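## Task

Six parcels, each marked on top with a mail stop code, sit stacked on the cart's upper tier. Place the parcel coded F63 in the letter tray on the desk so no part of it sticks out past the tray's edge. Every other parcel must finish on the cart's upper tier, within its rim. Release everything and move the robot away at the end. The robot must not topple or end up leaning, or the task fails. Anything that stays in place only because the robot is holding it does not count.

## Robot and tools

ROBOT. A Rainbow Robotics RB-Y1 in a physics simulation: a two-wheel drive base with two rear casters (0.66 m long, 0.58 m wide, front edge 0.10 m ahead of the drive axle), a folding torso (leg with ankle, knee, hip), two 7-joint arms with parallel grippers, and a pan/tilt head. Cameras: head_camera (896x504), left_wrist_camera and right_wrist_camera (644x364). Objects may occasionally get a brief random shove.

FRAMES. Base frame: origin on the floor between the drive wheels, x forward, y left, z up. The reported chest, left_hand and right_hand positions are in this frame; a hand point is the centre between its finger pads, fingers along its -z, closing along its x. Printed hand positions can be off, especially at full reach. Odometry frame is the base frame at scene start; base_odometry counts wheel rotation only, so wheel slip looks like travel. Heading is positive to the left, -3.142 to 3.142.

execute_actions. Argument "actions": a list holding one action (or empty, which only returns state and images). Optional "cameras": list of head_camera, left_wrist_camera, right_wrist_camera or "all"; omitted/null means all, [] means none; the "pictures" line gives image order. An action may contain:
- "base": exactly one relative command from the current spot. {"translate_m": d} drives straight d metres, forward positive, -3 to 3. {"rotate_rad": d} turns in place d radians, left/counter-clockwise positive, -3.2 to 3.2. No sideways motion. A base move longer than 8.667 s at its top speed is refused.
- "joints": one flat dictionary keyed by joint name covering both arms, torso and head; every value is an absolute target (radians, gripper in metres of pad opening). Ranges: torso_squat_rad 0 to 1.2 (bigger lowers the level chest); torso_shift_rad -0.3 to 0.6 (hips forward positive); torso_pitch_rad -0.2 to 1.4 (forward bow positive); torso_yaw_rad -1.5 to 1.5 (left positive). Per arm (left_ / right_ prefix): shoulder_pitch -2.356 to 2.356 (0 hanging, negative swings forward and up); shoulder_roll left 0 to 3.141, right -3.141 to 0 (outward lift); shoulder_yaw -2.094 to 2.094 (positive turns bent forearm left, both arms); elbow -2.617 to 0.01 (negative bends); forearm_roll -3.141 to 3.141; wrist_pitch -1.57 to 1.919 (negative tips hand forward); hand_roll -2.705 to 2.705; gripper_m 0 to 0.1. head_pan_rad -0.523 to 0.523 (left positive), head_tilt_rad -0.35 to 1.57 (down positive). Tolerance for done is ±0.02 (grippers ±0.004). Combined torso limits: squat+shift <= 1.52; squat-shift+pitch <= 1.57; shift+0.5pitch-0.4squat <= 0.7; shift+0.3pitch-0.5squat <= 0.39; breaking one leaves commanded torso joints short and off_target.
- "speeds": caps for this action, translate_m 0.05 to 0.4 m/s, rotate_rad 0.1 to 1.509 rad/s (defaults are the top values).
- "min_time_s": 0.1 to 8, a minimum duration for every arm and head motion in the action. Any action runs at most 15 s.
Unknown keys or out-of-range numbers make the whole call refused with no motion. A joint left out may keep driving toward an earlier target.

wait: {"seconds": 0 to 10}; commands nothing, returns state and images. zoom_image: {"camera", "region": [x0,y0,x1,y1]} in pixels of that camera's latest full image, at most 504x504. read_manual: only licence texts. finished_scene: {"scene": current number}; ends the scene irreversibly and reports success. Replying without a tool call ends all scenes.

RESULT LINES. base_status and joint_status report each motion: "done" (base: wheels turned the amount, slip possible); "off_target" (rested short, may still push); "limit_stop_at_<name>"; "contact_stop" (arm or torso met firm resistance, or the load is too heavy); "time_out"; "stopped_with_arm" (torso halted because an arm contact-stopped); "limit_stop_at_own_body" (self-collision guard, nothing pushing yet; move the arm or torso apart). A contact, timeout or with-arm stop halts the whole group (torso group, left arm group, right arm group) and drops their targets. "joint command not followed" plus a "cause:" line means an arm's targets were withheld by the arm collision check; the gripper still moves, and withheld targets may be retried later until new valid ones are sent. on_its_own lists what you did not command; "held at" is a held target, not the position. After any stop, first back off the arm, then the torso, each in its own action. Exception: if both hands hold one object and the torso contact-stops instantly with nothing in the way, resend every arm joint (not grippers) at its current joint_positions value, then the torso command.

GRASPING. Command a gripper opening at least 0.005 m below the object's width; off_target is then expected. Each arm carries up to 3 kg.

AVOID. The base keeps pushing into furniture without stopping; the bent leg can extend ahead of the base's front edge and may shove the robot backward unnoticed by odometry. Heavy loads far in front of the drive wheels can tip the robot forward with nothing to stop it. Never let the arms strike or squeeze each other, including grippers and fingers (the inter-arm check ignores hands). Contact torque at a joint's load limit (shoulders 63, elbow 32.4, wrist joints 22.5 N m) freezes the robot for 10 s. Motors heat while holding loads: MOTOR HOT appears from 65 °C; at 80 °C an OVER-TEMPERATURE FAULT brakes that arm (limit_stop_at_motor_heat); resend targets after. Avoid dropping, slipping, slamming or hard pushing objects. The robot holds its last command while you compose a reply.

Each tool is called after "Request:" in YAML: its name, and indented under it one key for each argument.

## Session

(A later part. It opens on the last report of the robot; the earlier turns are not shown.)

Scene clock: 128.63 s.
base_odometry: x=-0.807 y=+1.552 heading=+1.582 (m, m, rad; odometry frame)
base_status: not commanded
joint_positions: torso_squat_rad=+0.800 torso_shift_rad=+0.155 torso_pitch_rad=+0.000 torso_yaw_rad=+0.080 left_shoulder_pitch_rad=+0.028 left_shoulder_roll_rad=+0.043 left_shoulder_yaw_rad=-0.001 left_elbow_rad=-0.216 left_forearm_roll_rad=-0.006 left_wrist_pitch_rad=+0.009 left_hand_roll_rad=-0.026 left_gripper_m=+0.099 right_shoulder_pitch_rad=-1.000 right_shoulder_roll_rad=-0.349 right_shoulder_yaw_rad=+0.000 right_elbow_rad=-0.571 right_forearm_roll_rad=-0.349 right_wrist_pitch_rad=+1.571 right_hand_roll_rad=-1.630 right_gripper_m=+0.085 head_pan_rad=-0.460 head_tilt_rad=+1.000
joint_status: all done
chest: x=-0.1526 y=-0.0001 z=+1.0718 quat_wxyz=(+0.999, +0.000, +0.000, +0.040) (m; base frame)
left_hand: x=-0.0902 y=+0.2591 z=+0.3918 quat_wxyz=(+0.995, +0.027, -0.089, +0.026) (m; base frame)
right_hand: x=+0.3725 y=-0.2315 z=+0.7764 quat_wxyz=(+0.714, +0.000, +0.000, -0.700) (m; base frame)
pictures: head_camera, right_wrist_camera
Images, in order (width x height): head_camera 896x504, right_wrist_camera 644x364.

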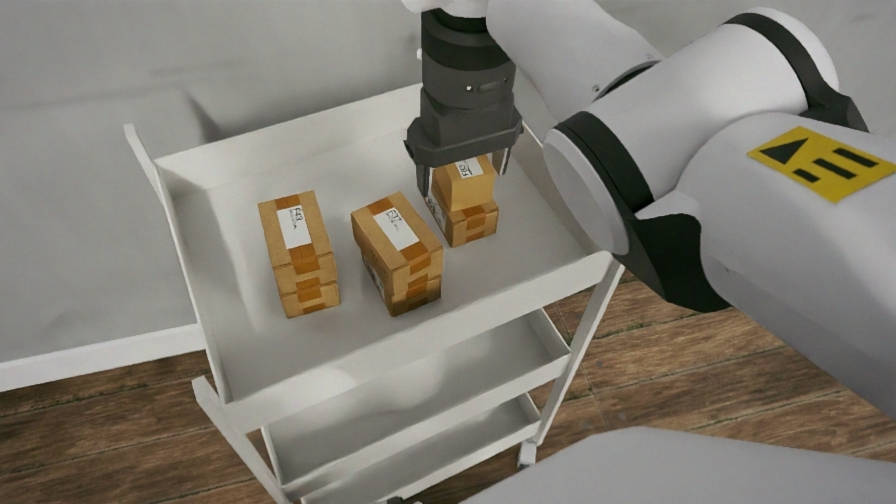

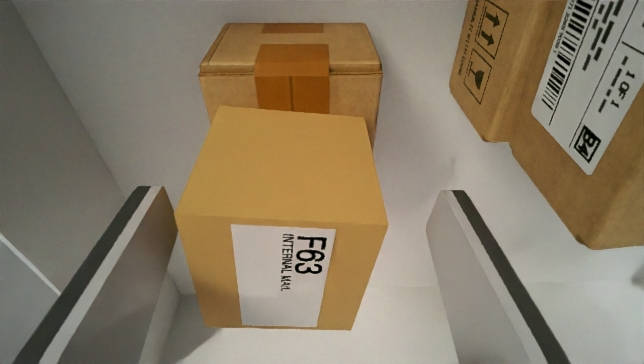

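Request:
execute_actions:
  actions:
    - {"joints":{"torso_squat_rad":0.825,"torso_shift_rad":0.17,"torso_yaw_rad":0.068}}
  cameras: []

Request:
execute_actions:
  actions:
    - {"joints":{"right_gripper_m":0.035}}
  cameras: ["right_wrist_camera"]

Request:
execute_actions:
  actions:
    - {"joints":{"torso_squat_rad":0.55}}
  cameras: ["right_wrist_camera"]

Request:
execute_actions:
  actions:
    - {"base":{"translate_m":-1.5},"joints":{"torso_squat_rad":0.1,"torso_shift_rad":0,"torso_yaw_rad":0,"head_pan_rad":0,"head_tilt_rad":0.6,"right_hand_roll_rad":-1.45}}
  cameras: ["head_camera"]

Request:
execute_actions:
  actions:
    - {"base":{"rotate_rad":-1.86}}
  cameras: []

Request:
execute_actions:
  actions:
    - {"base":{"translate_m":1.7}}
  cameras: ["head_camera"]

Scene clock: 143.53 s.
base_odometry: x=-0.807 y=+1.552 heading=+1.582 (m, m, rad; odometry frame)
base_status: not commanded
joint_positions: torso_squat_rad=+0.825 torso_shift_rad=+0.170 torso_pitch_rad=+0.000 torso_yaw_rad=+0.068 left_shoulder_pitch_rad=+0.028 left_shoulder_roll_rad=+0.043 left_shoulder_yaw_rad=-0.001 left_elbow_rad=-0.216 left_forearm_roll_rad=-0.006 left_wrist_pitch_rad=+0.009 left_hand_roll_rad=-0.026 left_gripper_m=+0.099 right_shoulder_pitch_rad=-1.000 right_shoulder_roll_rad=-0.349 right_shoulder_yaw_rad=+0.000 right_elbow_rad=-0.571 right_forearm_roll_rad=-0.349 right_wrist_pitch_rad=+1.571 right_hand_roll_rad=-1.630 right_gripper_m=+0.085 head_pan_rad=-0.460 head_tilt_rad=+1.000
joint_status: all done
chest: x=-0.1476 y=-0.0001 z=+1.0581 quat_wxyz=(+0.999, +0.000, +0.000, +0.034) (m; base frame)
left_hand: x=-0.0821 y=+0.2583 z=+0.3781 quat_wxyz=(+0.995, +0.026, -0.089, +0.020) (m; base frame)
right_hand: x=+0.3747 y=-0.2378 z=+0.7627 quat_wxyz=(+0.710, +0.000, +0.000, -0.704) (m; base frame)
pictures: none
No camera images: the call's "cameras" was empty. Leave "cameras" out to get every camera's image.

Scene clock: 144.53 s.
base_odometry: x=-0.807 y=+1.552 heading=+1.582 (m, m, rad; odometry frame)
base_status: not commanded
joint_positions: torso_squat_rad=+0.825 torso_shift_rad=+0.170 torso_pitch_rad=+0.000 torso_yaw_rad=+0.068 left_shoulder_pitch_rad=+0.028 left_shoulder_roll_rad=+0.043 left_shoulder_yaw_rad=-0.001 left_elbow_rad=-0.216 left_forearm_roll_rad=-0.006 left_wrist_pitch_rad=+0.009 left_hand_roll_rad=-0.026 left_gripper_m=+0.099 right_shoulder_pitch_rad=-1.000 right_shoulder_roll_rad=-0.349 right_shoulder_yaw_rad=+0.000 right_elbow_rad=-0.571 right_forearm_roll_rad=-0.349 right_wrist_pitch_rad=+1.571 right_hand_roll_rad=-1.630 right_gripper_m=+0.050 head_pan_rad=-0.460 head_tilt_rad=+1.000
joint_status: right_gripper_m off_target (ended at +0.050, target +0.035)
chest: x=-0.1476 y=-0.0001 z=+1.0581 quat_wxyz=(+0.999, +0.000, +0.000, +0.034) (m; base frame)
left_hand: x=-0.0821 y=+0.2583 z=+0.3781 quat_wxyz=(+0.995, +0.026, -0.089, +0.020) (m; base frame)
right_hand: x=+0.3747 y=-0.2378 z=+0.7627 quat_wxyz=(+0.710, +0.000, +0.000, -0.704) (m; base frame)
pictures: right_wrist_camera
Images, in order (width x height): right_wrist_camera 644x364.

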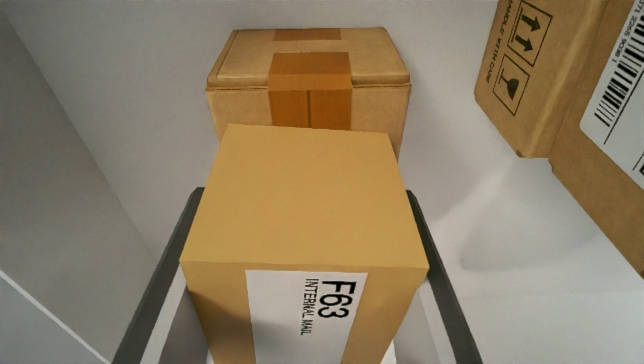

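Scene clock: 146.23 s.
base_odometry: x=-0.807 y=+1.552 heading=+1.582 (m, m, rad; odometry frame)
base_status: not commanded
joint_positions: torso_squat_rad=+0.550 torso_shift_rad=+0.170 torso_pitch_rad=+0.000 torso_yaw_rad=+0.068 left_shoulder_pitch_rad=+0.028 left_shoulder_roll_rad=+0.043 left_shoulder_yaw_rad=-0.001 left_elbow_rad=-0.216 left_forearm_roll_rad=-0.006 left_wrist_pitch_rad=+0.009 left_hand_roll_rad=-0.026 left_gripper_m=+0.099 right_shoulder_pitch_rad=-1.000 right_shoulder_roll_rad=-0.349 right_shoulder_yaw_rad=+0.000 right_elbow_rad=-0.571 right_forearm_roll_rad=-0.349 right_wrist_pitch_rad=+1.571 right_hand_roll_rad=-1.630 right_gripper_m=+0.050 head_pan_rad=-0.460 head_tilt_rad=+1.000
joint_status: all done
chest: x=-0.1269 y=-0.0001 z=+1.1781 quat_wxyz=(+0.999, +0.000, +0.000, +0.034) (m; base frame)
left_hand: x=-0.0615 y=+0.2583 z=+0.4981 quat_wxyz=(+0.995, +0.026, -0.089, +0.020) (m; base frame)
right_hand: x=+0.3953 y=-0.2378 z=+0.8826 quat_wxyz=(+0.710, +0.000, +0.000, -0.704) (m; base frame)
pictures: right_wrist_camera
Images, in order (width x height): right_wrist_camera 644x364.

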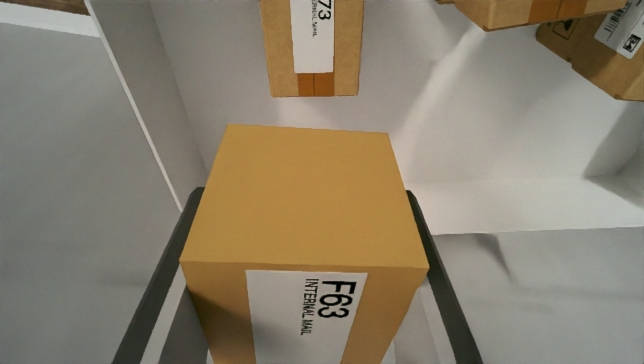

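Scene clock: 151.57 s.
base_odometry: x=-0.791 y=+0.052 heading=+1.581 (m, m, rad; odometry frame)
base_status: done
joint_positions: torso_squat_rad=+0.100 torso_shift_rad=+0.000 torso_pitch_rad=+0.000 torso_yaw_rad=+0.000 left_shoulder_pitch_rad=+0.028 left_shoulder_roll_rad=+0.043 left_shoulder_yaw_rad=-0.001 left_elbow_rad=-0.216 left_forearm_roll_rad=-0.006 left_wrist_pitch_rad=+0.009 left_hand_roll_rad=-0.026 left_gripper_m=+0.099 right_shoulder_pitch_rad=-1.000 right_shoulder_roll_rad=-0.349 right_shoulder_yaw_rad=+0.000 right_elbow_rad=-0.571 right_forearm_roll_rad=-0.349 right_wrist_pitch_rad=+1.571 right_hand_roll_rad=-1.450 right_gripper_m=+0.050 head_pan_rad=+0.000 head_tilt_rad=+0.600
joint_status: all done
chest: x=-0.2279 y=-0.0001 z=+1.2864 quat_wxyz=(+1.000, +0.000, +0.000, +0.000) (m; base frame)
left_hand: x=-0.1451 y=+0.2533 z=+0.6064 quat_wxyz=(+0.996, +0.023, -0.090, -0.014) (m; base frame)
right_hand: x=+0.2770 y=-0.2727 z=+0.9910 quat_wxyz=(+0.749, +0.000, +0.000, -0.663) (m; base frame)
pictures: head_camera
Images, in order (width x height): head_camera 896x504.

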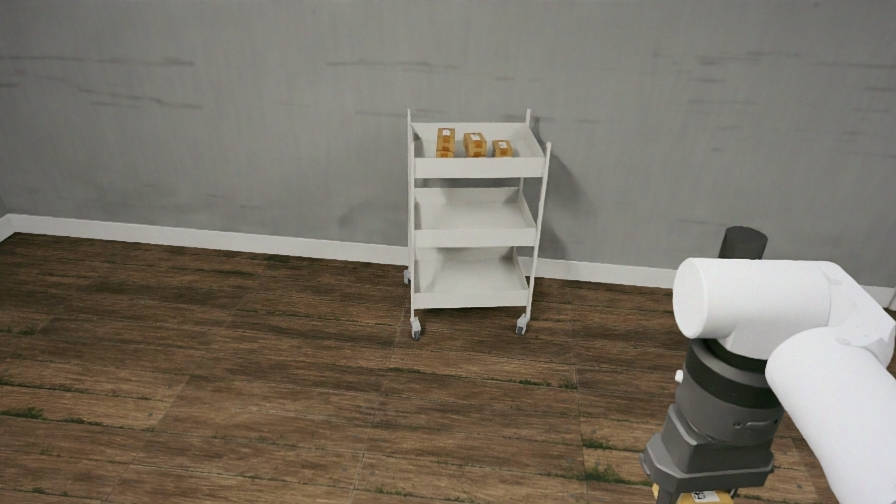

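Scene clock: 155.77 s.
base_odometry: x=-0.791 y=+0.052 heading=-0.279 (m, m, rad; odometry frame)
base_status: done
joint_positions: torso_squat_rad=+0.100 torso_shift_rad=+0.000 torso_pitch_rad=+0.000 torso_yaw_rad=+0.000 left_shoulder_pitch_rad=+0.028 left_shoulder_roll_rad=+0.043 left_shoulder_yaw_rad=-0.001 left_elbow_rad=-0.216 left_forearm_roll_rad=-0.006 left_wrist_pitch_rad=+0.009 left_hand_roll_rad=-0.026 left_gripper_m=+0.099 right_shoulder_pitch_rad=-1.000 right_shoulder_roll_rad=-0.349 right_shoulder_yaw_rad=+0.000 right_elbow_rad=-0.571 right_forearm_roll_rad=-0.349 right_wrist_pitch_rad=+1.571 right_hand_roll_rad=-1.450 right_gripper_m=+0.050 head_pan_rad=+0.000 head_tilt_rad=+0.600
joint_status: not commanded
chest: x=-0.2280 y=+0.0000 z=+1.2864 quat_wxyz=(+1.000, +0.000, +0.000, +0.000) (m; base frame)
left_hand: x=-0.1451 y=+0.2533 z=+0.6064 quat_wxyz=(+0.996, +0.023, -0.090, -0.014) (m; base frame)
right_hand: x=+0.2770 y=-0.2727 z=+0.9911 quat_wxyz=(+0.749, +0.000, +0.000, -0.663) (m; base frame)
pictures: none
No camera images: the call's "cameras" was empty. Leave "cameras" out to get every camera's image.

Scene clock: 161.47 s.
base_odometry: x=+0.843 y=-0.416 heading=-0.280 (m, m, rad; odometry frame)
base_status: done
joint_positions: torso_squat_rad=+0.100 torso_shift_rad=+0.000 torso_pitch_rad=+0.000 torso_yaw_rad=+0.000 left_shoulder_pitch_rad=+0.028 left_shoulder_roll_rad=+0.043 left_shoulder_yaw_rad=-0.001 left_elbow_rad=-0.216 left_forearm_roll_rad=-0.006 left_wrist_pitch_rad=+0.009 left_hand_roll_rad=-0.026 left_gripper_m=+0.099 right_shoulder_pitch_rad=-1.000 right_shoulder_roll_rad=-0.349 right_shoulder_yaw_rad=+0.000 right_elbow_rad=-0.571 right_forearm_roll_rad=-0.349 right_wrist_pitch_rad=+1.571 right_hand_roll_rad=-1.450 right_gripper_m=+0.050 head_pan_rad=+0.000 head_tilt_rad=+0.600
joint_status: not commanded
chest: x=-0.2279 y=-0.0001 z=+1.2864 quat_wxyz=(+1.000, +0.000, +0.000, +0.000) (m; base frame)
left_hand: x=-0.1450 y=+0.2533 z=+0.6064 quat_wxyz=(+0.996, +0.023, -0.090, -0.014) (m; base frame)
right_hand: x=+0.2770 y=-0.2727 z=+0.9910 quat_wxyz=(+0.749, +0.000, +0.000, -0.663) (m; base frame)
pictures: head_camera
Images, in order (width x height): head_camera 896x504.

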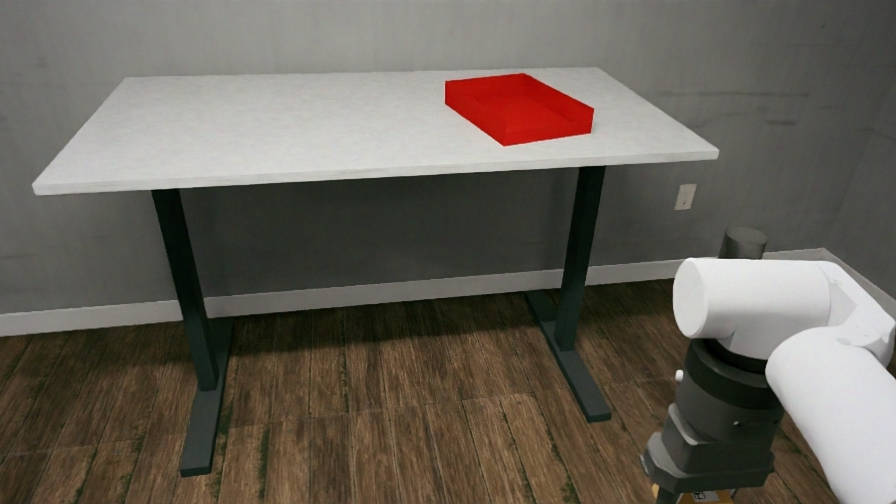

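Request:
execute_actions:
  actions:
    - {"base":{"translate_m":1.0},"joints":{"right_shoulder_pitch_rad":-1.4,"right_elbow_rad":-0.171,"torso_yaw_rad":0.1,"head_tilt_rad":0.85,"head_pan_rad":-0.3,"right_hand_roll_rad":-1.3},"min_time_s":1.5}
  cameras: ["head_camera","right_wrist_camera"]

Scene clock: 170.47 s.
base_odometry: x=+1.805 y=-0.693 heading=-0.280 (m, m, rad; odometry frame)
base_status: done
joint_positions: torso_squat_rad=+0.100 torso_shift_rad=+0.000 torso_pitch_rad=+0.000 torso_yaw_rad=+0.100 left_shoulder_pitch_rad=+0.028 left_shoulder_roll_rad=+0.043 left_shoulder_yaw_rad=-0.001 left_elbow_rad=-0.216 left_forearm_roll_rad=-0.006 left_wrist_pitch_rad=+0.009 left_hand_roll_rad=-0.026 left_gripper_m=+0.099 right_shoulder_pitch_rad=-1.400 right_shoulder_roll_rad=-0.349 right_shoulder_yaw_rad=+0.000 right_elbow_rad=-0.171 right_forearm_roll_rad=-0.349 right_wrist_pitch_rad=+1.571 right_hand_roll_rad=-1.300 right_gripper_m=+0.050 head_pan_rad=-0.300 head_tilt_rad=+0.850
joint_status: all done
chest: x=-0.2279 y=+0.0000 z=+1.2864 quat_wxyz=(+0.999, +0.000, +0.000, +0.050) (m; base frame)
left_hand: x=-0.1708 y=+0.2603 z=+0.6064 quat_wxyz=(+0.995, +0.028, -0.088, +0.036) (m; base frame)
right_hand: x=+0.3262 y=-0.1818 z=+1.0912 quat_wxyz=(+0.825, +0.000, +0.000, -0.565) (m; base frame)
pictures: head_camera, right_wrist_camera
Images, in order (width x height): head_camera 896x504, right_wrist_camera 644x364.

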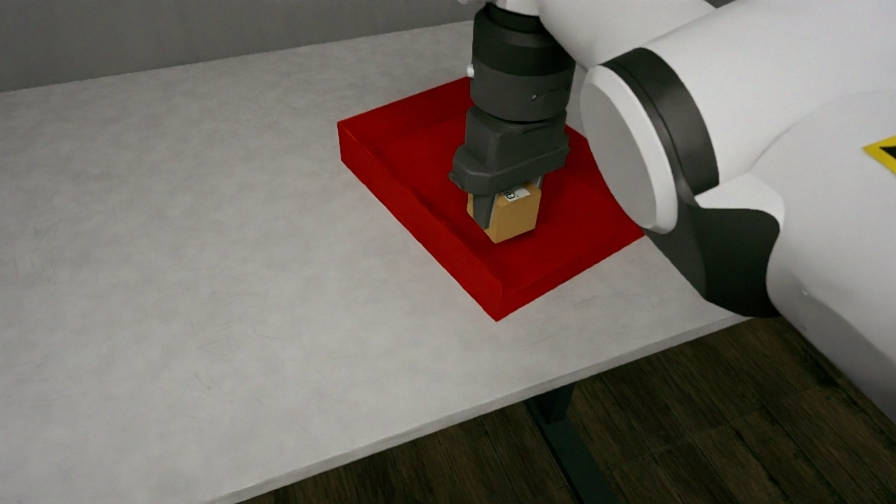

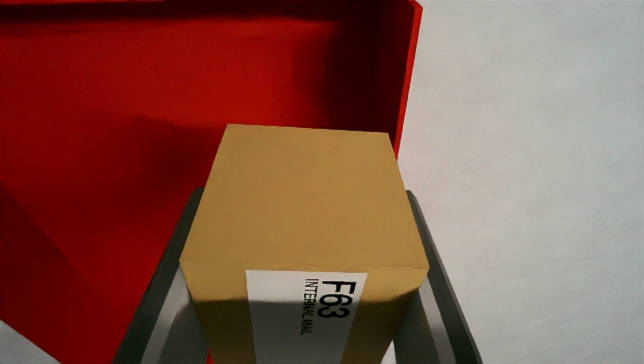

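Need further forward and right.

Request:
execute_actions:
  actions:
    - {"base":{"translate_m":0.14},"joints":{"torso_yaw_rad":0.02}}
  cameras: []

Request:
execute_actions:
  actions:
    - {"joints":{"torso_squat_rad":0.55}}
  cameras: ["head_camera","right_wrist_camera"]

Scene clock: 176.90 s.
base_odometry: x=+1.939 y=-0.732 heading=-0.281 (m, m, rad; odometry frame)
base_status: done
joint_positions: torso_squat_rad=+0.100 torso_shift_rad=+0.000 torso_pitch_rad=+0.000 torso_yaw_rad=+0.020 left_shoulder_pitch_rad=+0.028 left_shoulder_roll_rad=+0.043 left_shoulder_yaw_rad=-0.001 left_elbow_rad=-0.216 left_forearm_roll_rad=-0.006 left_wrist_pitch_rad=+0.009 left_hand_roll_rad=-0.026 left_gripper_m=+0.099 right_shoulder_pitch_rad=-1.400 right_shoulder_roll_rad=-0.349 right_shoulder_yaw_rad=+0.000 right_elbow_rad=-0.171 right_forearm_roll_rad=-0.349 right_wrist_pitch_rad=+1.571 right_hand_roll_rad=-1.300 right_gripper_m=+0.050 head_pan_rad=-0.300 head_tilt_rad=+0.850
joint_status: all done
chest: x=-0.2279 y=-0.0001 z=+1.2864 quat_wxyz=(+1.000, +0.000, +0.000, +0.010) (m; base frame)
left_hand: x=-0.1501 y=+0.2549 z=+0.6064 quat_wxyz=(+0.996, +0.024, -0.090, -0.004) (m; base frame)
right_hand: x=+0.3099 y=-0.2256 z=+1.0912 quat_wxyz=(+0.802, +0.000, +0.000, -0.597) (m; base frame)
pictures: none
No camera images: the call's "cameras" was empty. Leave "cameras" out to get every camera's image.

Scene clock: 179.23 s.
base_odometry: x=+1.939 y=-0.732 heading=-0.281 (m, m, rad; odometry frame)
base_status: not commanded
joint_positions: torso_squat_rad=+0.550 torso_shift_rad=-0.001 torso_pitch_rad=-0.002 torso_yaw_rad=+0.020 left_shoulder_pitch_rad=+0.028 left_shoulder_roll_rad=+0.043 left_shoulder_yaw_rad=-0.001 left_elbow_rad=-0.216 left_forearm_roll_rad=-0.006 left_wrist_pitch_rad=+0.009 left_hand_roll_rad=-0.026 left_gripper_m=+0.099 right_shoulder_pitch_rad=-1.406 right_shoulder_roll_rad=-0.351 right_shoulder_yaw_rad=+0.000 right_elbow_rad=-0.173 right_forearm_roll_rad=-0.349 right_wrist_pitch_rad=+1.571 right_hand_roll_rad=-1.300 right_gripper_m=+0.050 head_pan_rad=-0.300 head_tilt_rad=+0.850
joint_status: all done
chest: x=-0.2289 y=+0.0002 z=+1.1866 quat_wxyz=(+1.000, +0.000, -0.001, +0.010) (m; base frame)
left_hand: x=-0.1498 y=+0.2548 z=+0.5066 quat_wxyz=(+0.996, +0.024, -0.091, -0.004) (m; base frame)
right_hand: x=+0.3114 y=-0.2254 z=+0.9964 quat_wxyz=(+0.802, +0.002, -0.004, -0.597) (m; base frame)
pictures: head_camera, right_wrist_camera
Images, in order (width x height): head_camera 896x504, right_wrist_camera 644x364.

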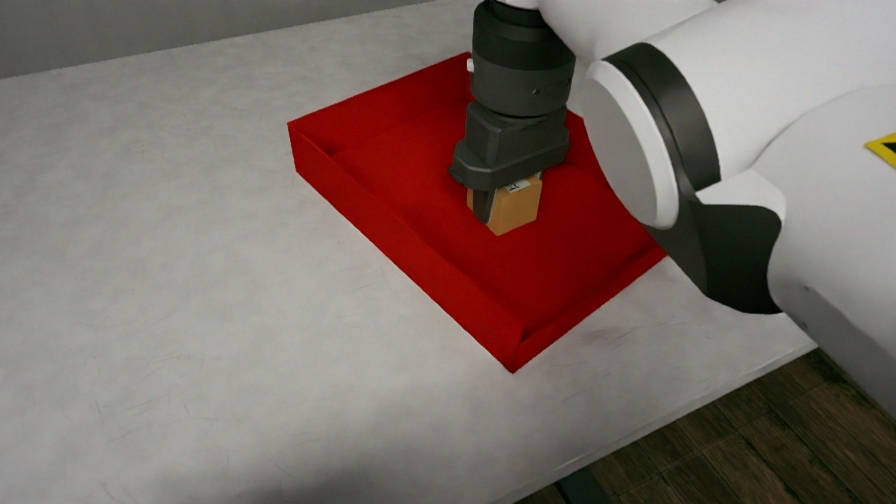

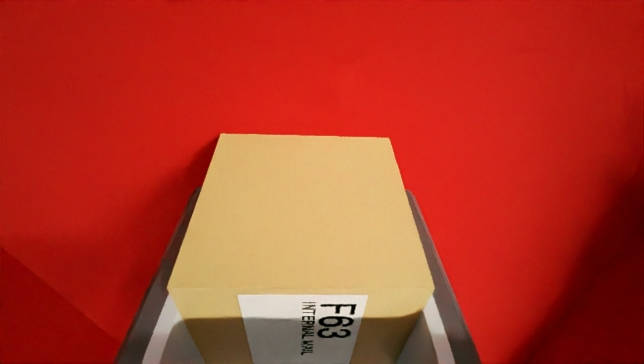

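Already touching.

Request:
execute_actions:
  actions:
    - {"joints":{"right_gripper_m":0.085}}
  cameras: []

Request:
execute_actions:
  actions:
    - {"joints":{"torso_squat_rad":0.2}}
  cameras: []

Request:
execute_actions:
  actions:
    - {"base":{"translate_m":-0.5}}
  cameras: ["right_wrist_camera"]

Request:
finished_scene:
  scene: 1

Scene clock: 186.83 s.
base_odometry: x=+1.939 y=-0.732 heading=-0.281 (m, m, rad; odometry frame)
base_status: not commanded
joint_positions: torso_squat_rad=+0.550 torso_shift_rad=+0.000 torso_pitch_rad=+0.000 torso_yaw_rad=+0.020 left_shoulder_pitch_rad=+0.028 left_shoulder_roll_rad=+0.043 left_shoulder_yaw_rad=-0.001 left_elbow_rad=-0.216 left_forearm_roll_rad=-0.006 left_wrist_pitch_rad=+0.009 left_hand_roll_rad=-0.026 left_gripper_m=+0.099 right_shoulder_pitch_rad=-1.400 right_shoulder_roll_rad=-0.349 right_shoulder_yaw_rad=+0.000 right_elbow_rad=-0.171 right_forearm_roll_rad=-0.349 right_wrist_pitch_rad=+1.571 right_hand_roll_rad=-1.300 right_gripper_m=+0.085 head_pan_rad=-0.300 head_tilt_rad=+0.850
joint_status: all done
chest: x=-0.2279 y=+0.0000 z=+1.1867 quat_wxyz=(+1.000, +0.000, +0.000, +0.010) (m; base frame)
left_hand: x=-0.1501 y=+0.2548 z=+0.5067 quat_wxyz=(+0.996, +0.024, -0.090, -0.004) (m; base frame)
right_hand: x=+0.3100 y=-0.2257 z=+0.9919 quat_wxyz=(+0.802, +0.000, +0.000, -0.597) (m; base frame)
pictures: none
No camera images: the call's "cameras" was empty. Leave "cameras" out to get every camera's image.

Scene clock: 188.80 s.
base_odometry: x=+1.939 y=-0.732 heading=-0.281 (m, m, rad; odometry frame)
base_status: not commanded
joint_positions: torso_squat_rad=+0.200 torso_shift_rad=+0.000 torso_pitch_rad=+0.000 torso_yaw_rad=+0.020 left_shoulder_pitch_rad=+0.028 left_shoulder_roll_rad=+0.043 left_shoulder_yaw_rad=-0.001 left_elbow_rad=-0.216 left_forearm_roll_rad=-0.006 left_wrist_pitch_rad=+0.009 left_hand_roll_rad=-0.026 left_gripper_m=+0.099 right_shoulder_pitch_rad=-1.400 right_shoulder_roll_rad=-0.349 right_shoulder_yaw_rad=+0.000 right_elbow_rad=-0.171 right_forearm_roll_rad=-0.349 right_wrist_pitch_rad=+1.571 right_hand_roll_rad=-1.300 right_gripper_m=+0.085 head_pan_rad=-0.300 head_tilt_rad=+0.850
joint_status: all done
chest: x=-0.2279 y=+0.0000 z=+1.2760 quat_wxyz=(+1.000, +0.000, +0.000, +0.010) (m; base frame)
left_hand: x=-0.1501 y=+0.2548 z=+0.5959 quat_wxyz=(+0.996, +0.024, -0.090, -0.004) (m; base frame)
right_hand: x=+0.3100 y=-0.2257 z=+1.0810 quat_wxyz=(+0.802, +0.000, +0.000, -0.597) (m; base frame)
pictures: none
No camera images: the call's "cameras" was empty. Leave "cameras" out to get every camera's image.

Scene clock: 191.63 s.
base_odometry: x=+1.459 y=-0.593 heading=-0.282 (m, m, rad; odometry frame)
base_status: done
joint_positions: torso_squat_rad=+0.200 torso_shift_rad=+0.000 torso_pitch_rad=+0.000 torso_yaw_rad=+0.020 left_shoulder_pitch_rad=+0.028 left_shoulder_roll_rad=+0.043 left_shoulder_yaw_rad=-0.001 left_elbow_rad=-0.216 left_forearm_roll_rad=-0.006 left_wrist_pitch_rad=+0.009 left_hand_roll_rad=-0.026 left_gripper_m=+0.099 right_shoulder_pitch_rad=-1.400 right_shoulder_roll_rad=-0.349 right_shoulder_yaw_rad=+0.000 right_elbow_rad=-0.171 right_forearm_roll_rad=-0.349 right_wrist_pitch_rad=+1.571 right_hand_roll_rad=-1.300 right_gripper_m=+0.085 head_pan_rad=-0.300 head_tilt_rad=+0.850
joint_status: not commanded
chest: x=-0.2279 y=-0.0001 z=+1.2760 quat_wxyz=(+1.000, +0.000, +0.000, +0.010) (m; base frame)
left_hand: x=-0.1501 y=+0.2549 z=+0.5960 quat_wxyz=(+0.996, +0.024, -0.090, -0.004) (m; base frame)
right_hand: x=+0.3100 y=-0.2257 z=+1.0810 quat_wxyz=(+0.802, +0.000, +0.000, -0.597) (m; base frame)
pictures: right_wrist_camera
Images, in order (width x height): right_wrist_camera 644x364.

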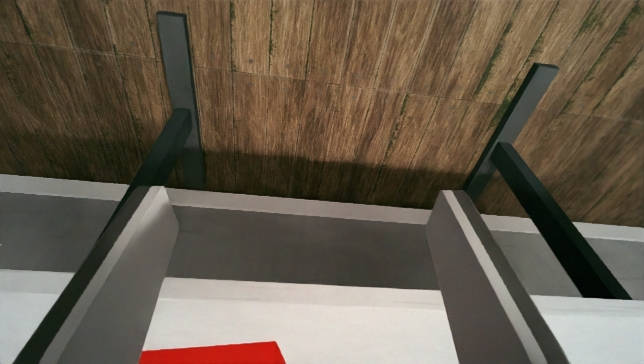

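The scene is finished: the task was done.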